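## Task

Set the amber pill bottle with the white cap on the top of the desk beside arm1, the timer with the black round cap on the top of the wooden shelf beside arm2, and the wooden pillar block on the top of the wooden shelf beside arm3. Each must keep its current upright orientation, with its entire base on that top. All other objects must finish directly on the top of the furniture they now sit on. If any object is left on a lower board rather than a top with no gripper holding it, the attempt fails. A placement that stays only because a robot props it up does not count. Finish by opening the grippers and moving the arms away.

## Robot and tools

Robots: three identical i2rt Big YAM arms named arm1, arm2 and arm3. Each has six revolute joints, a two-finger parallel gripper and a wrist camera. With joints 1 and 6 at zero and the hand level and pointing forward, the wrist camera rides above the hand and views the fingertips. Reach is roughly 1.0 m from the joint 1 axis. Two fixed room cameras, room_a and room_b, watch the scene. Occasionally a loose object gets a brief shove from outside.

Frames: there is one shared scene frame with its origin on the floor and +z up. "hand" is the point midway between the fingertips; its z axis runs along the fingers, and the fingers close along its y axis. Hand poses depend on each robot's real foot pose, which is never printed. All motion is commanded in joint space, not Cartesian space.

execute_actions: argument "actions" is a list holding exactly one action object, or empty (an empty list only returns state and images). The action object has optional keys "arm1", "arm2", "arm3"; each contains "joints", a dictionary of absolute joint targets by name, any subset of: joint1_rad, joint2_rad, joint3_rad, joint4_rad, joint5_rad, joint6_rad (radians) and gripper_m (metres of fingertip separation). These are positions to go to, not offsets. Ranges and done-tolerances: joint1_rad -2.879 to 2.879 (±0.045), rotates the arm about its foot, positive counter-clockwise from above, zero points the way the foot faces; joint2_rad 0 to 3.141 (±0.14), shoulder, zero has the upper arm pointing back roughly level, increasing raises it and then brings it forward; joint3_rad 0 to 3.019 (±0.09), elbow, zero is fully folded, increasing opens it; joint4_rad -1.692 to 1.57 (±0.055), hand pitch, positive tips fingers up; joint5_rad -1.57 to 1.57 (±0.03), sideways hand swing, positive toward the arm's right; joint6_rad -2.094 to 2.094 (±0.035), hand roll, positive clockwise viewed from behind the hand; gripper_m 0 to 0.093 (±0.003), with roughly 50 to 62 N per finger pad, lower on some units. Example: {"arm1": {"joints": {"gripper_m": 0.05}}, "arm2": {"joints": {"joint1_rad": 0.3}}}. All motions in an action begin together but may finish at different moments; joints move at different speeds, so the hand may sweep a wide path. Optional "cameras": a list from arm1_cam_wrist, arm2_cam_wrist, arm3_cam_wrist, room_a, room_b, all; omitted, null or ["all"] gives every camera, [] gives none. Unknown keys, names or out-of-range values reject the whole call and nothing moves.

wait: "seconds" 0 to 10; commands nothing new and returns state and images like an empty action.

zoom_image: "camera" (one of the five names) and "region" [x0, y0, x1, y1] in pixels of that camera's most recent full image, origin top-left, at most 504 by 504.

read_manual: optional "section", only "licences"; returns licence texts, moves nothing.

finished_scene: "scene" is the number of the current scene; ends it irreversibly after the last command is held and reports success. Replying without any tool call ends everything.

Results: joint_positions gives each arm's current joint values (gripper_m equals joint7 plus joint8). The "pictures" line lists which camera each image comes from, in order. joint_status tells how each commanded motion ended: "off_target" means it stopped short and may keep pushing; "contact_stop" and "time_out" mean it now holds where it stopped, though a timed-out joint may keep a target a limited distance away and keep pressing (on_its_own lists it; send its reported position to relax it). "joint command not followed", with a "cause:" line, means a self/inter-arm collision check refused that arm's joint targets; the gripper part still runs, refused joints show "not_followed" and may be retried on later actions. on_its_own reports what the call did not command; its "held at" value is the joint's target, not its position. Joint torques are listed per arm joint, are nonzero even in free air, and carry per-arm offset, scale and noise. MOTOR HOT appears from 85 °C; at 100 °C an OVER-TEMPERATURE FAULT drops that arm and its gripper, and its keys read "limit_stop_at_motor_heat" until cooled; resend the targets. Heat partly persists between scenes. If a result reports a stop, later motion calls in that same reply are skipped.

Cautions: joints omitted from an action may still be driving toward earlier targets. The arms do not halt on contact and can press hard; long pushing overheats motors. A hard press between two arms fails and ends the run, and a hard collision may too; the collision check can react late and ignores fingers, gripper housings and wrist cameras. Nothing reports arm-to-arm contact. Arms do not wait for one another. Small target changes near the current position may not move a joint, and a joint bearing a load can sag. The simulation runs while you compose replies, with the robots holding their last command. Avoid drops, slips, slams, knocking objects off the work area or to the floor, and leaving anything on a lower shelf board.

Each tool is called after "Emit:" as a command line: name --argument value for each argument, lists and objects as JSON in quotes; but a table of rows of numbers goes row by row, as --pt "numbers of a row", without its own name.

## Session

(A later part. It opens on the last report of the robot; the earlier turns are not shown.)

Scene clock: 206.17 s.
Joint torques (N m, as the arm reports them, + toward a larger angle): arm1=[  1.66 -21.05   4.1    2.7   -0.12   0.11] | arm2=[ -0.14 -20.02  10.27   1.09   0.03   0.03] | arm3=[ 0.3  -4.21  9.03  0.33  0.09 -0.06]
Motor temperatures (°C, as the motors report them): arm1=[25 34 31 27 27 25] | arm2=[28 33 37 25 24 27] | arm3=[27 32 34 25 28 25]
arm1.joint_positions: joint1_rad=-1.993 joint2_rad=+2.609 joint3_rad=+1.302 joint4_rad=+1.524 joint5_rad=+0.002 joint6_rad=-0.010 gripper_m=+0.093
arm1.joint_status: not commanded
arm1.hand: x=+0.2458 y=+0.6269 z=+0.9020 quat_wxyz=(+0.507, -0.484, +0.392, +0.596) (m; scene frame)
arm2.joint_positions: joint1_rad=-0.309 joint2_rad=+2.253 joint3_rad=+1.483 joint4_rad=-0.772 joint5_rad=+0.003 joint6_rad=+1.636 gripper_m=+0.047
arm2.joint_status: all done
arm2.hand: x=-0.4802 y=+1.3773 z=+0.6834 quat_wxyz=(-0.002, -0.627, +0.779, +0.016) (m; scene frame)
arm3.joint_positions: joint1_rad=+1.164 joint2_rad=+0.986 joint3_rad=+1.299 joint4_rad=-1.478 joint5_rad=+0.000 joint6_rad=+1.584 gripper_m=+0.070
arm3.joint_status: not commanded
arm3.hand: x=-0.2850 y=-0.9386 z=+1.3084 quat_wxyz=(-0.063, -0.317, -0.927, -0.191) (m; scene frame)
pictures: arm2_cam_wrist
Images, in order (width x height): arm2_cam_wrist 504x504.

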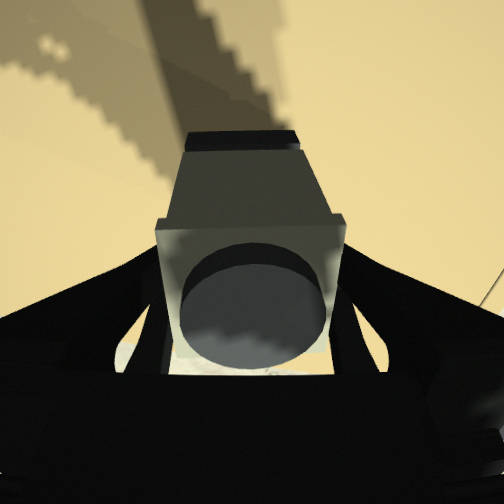

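Emit:
execute_actions --actions '[{"arm2":{"joints":{"joint2_rad":2.305}}}]' --cameras '["arm2_cam_wrist"]'

Emit:
execute_actions --actions '[{"arm2":{"joints":{"gripper_m":0.093,"joint2_rad":2.27}}}]' --cameras '[]'

Emit:
execute_actions --actions '[{"arm2":{"joints":{"joint2_rad":1.95,"joint4_rad":-1.07}}}]' --cameras '["arm2_cam_wrist","room_a"]'

Scene clock: 213.63 s.
Joint torques (N m, as the arm reports them, + toward a larger angle): arm1=[  1.67 -21.07   4.11   2.68  -0.12   0.1 ] | arm2=[ -0.17 -18.05  10.14   1.03   0.08   0.03] | arm3=[ 0.21 -4.04  8.98  0.34  0.07 -0.07]
Motor temperatures (°C, as the motors report them): arm1=[25 34 30 27 27 25] | arm2=[28 33 37 25 24 27] | arm3=[27 31 34 25 28 25]
arm1.joint_positions: joint1_rad=-1.993 joint2_rad=+2.609 joint3_rad=+1.302 joint4_rad=+1.524 joint5_rad=+0.002 joint6_rad=-0.010 gripper_m=+0.093
arm1.joint_status: not commanded
arm1.hand: x=+0.2458 y=+0.6269 z=+0.9020 quat_wxyz=(+0.507, -0.484, +0.392, +0.596) (m; scene frame)
arm2.joint_positions: joint1_rad=-0.309 joint2_rad=+2.262 joint3_rad=+1.484 joint4_rad=-0.769 joint5_rad=+0.001 joint6_rad=+1.636 gripper_m=+0.047
arm2.joint_status: all done
arm2.hand: x=-0.4784 y=+1.3769 z=+0.6779 quat_wxyz=(+0.000, -0.627, +0.779, +0.012) (m; scene frame)
arm3.joint_positions: joint1_rad=+1.164 joint2_rad=+0.986 joint3_rad=+1.299 joint4_rad=-1.478 joint5_rad=+0.000 joint6_rad=+1.584 gripper_m=+0.070
arm3.joint_status: not commanded
arm3.hand: x=-0.2850 y=-0.9386 z=+1.3084 quat_wxyz=(-0.063, -0.317, -0.927, -0.191) (m; scene frame)
pictures: arm2_cam_wrist
Images, in order (width x height): arm2_cam_wrist 504x504.

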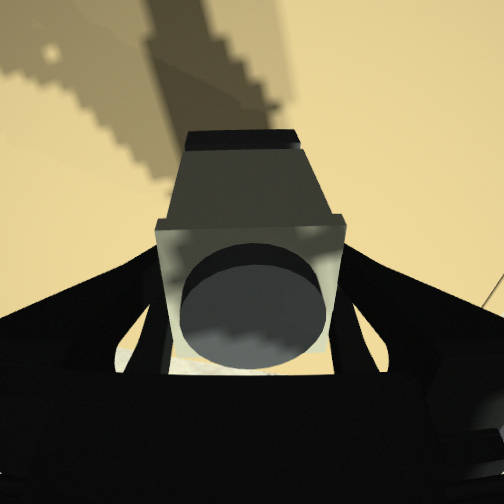

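Scene clock: 214.27 s.
Joint torques (N m, as the arm reports them, + toward a larger angle): arm1=[  1.69 -21.05   4.13   2.68  -0.12   0.11] | arm2=[ -0.24 -21.55  10.03   0.98   0.09   0.03] | arm3=[ 0.35 -4.28  8.96  0.33  0.08 -0.06]
Motor temperatures (°C, as the motors report them): arm1=[25 34 30 27 27 25] | arm2=[28 33 36 25 24 27] | arm3=[27 31 34 25 28 25]
arm1.joint_positions: joint1_rad=-1.993 joint2_rad=+2.609 joint3_rad=+1.302 joint4_rad=+1.524 joint5_rad=+0.002 joint6_rad=-0.010 gripper_m=+0.093
arm1.joint_status: not commanded
arm1.hand: x=+0.2458 y=+0.6269 z=+0.9020 quat_wxyz=(+0.507, -0.484, +0.392, +0.596) (m; scene frame)
arm2.joint_positions: joint1_rad=-0.309 joint2_rad=+2.262 joint3_rad=+1.484 joint4_rad=-0.769 joint5_rad=+0.001 joint6_rad=+1.636 gripper_m=+0.093
arm2.joint_status: all done
arm2.hand: x=-0.4785 y=+1.3768 z=+0.6779 quat_wxyz=(-0.001, -0.627, +0.779, +0.013) (m; scene frame)
arm3.joint_positions: joint1_rad=+1.164 joint2_rad=+0.986 joint3_rad=+1.299 joint4_rad=-1.478 joint5_rad=+0.000 joint6_rad=+1.584 gripper_m=+0.070
arm3.joint_status: not commanded
arm3.hand: x=-0.2850 y=-0.9386 z=+1.3084 quat_wxyz=(-0.063, -0.317, -0.927, -0.191) (m; scene frame)
pictures: none
No camera images: the call's "cameras" was empty. Leave "cameras" out to get every camera's image.

Scene clock: 215.60 s.
Joint torques (N m, as the arm reports them, + toward a larger angle): arm1=[  1.6  -20.99   4.1    2.7   -0.11   0.1 ] | arm2=[ -0.15 -17.32  11.73   0.43   0.08   0.03] | arm3=[ 0.47 -4.11  9.04  0.31  0.07 -0.06]
Motor temperatures (°C, as the motors report them): arm1=[25 34 30 27 27 25] | arm2=[28 33 37 25 24 27] | arm3=[27 31 34 25 28 25]
arm1.joint_positions: joint1_rad=-1.993 joint2_rad=+2.609 joint3_rad=+1.302 joint4_rad=+1.524 joint5_rad=+0.002 joint6_rad=-0.010 gripper_m=+0.093
arm1.joint_status: not commanded
arm1.hand: x=+0.2458 y=+0.6269 z=+0.9020 quat_wxyz=(+0.507, -0.484, +0.392, +0.596) (m; scene frame)
arm2.joint_positions: joint1_rad=-0.309 joint2_rad=+1.923 joint3_rad=+1.491 joint4_rad=-1.059 joint5_rad=+0.001 joint6_rad=+1.636 gripper_m=+0.093
arm2.joint_status: all done
arm2.hand: x=-0.4691 y=+1.3724 z=+0.8705 quat_wxyz=(-0.020, -0.626, +0.779, +0.033) (m; scene frame)
arm3.joint_positions: joint1_rad=+1.164 joint2_rad=+0.986 joint3_rad=+1.299 joint4_rad=-1.478 joint5_rad=+0.000 joint6_rad=+1.584 gripper_m=+0.070
arm3.joint_status: not commanded
arm3.hand: x=-0.2850 y=-0.9386 z=+1.3084 quat_wxyz=(-0.063, -0.317, -0.927, -0.191) (m; scene frame)
pictures: arm2_cam_wrist, room_a
Images, in order (width x height): arm2_cam_wrist 504x504, room_a 672x504.

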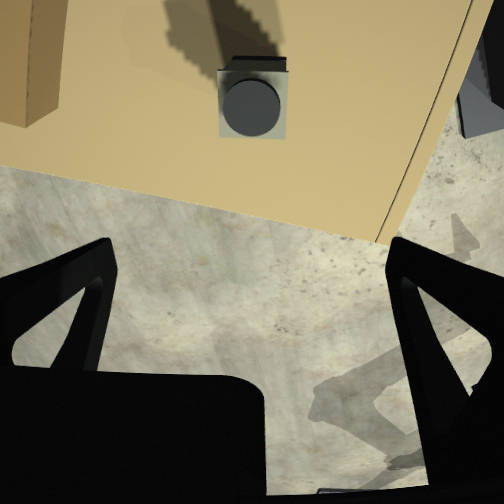

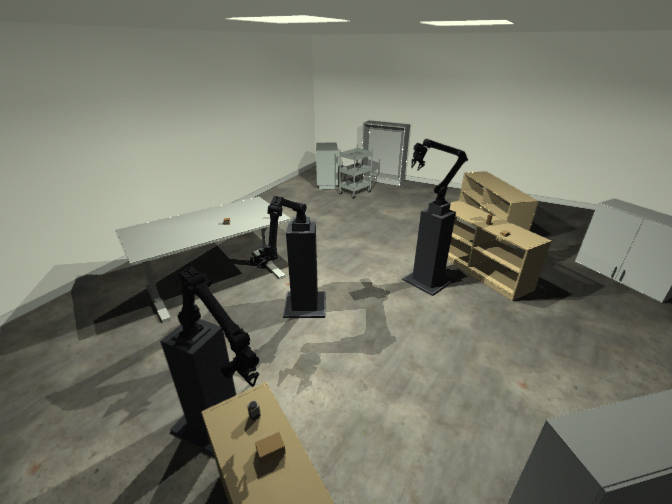

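Emit:
finished_scene --scene 2

The scene is finished: the task was done.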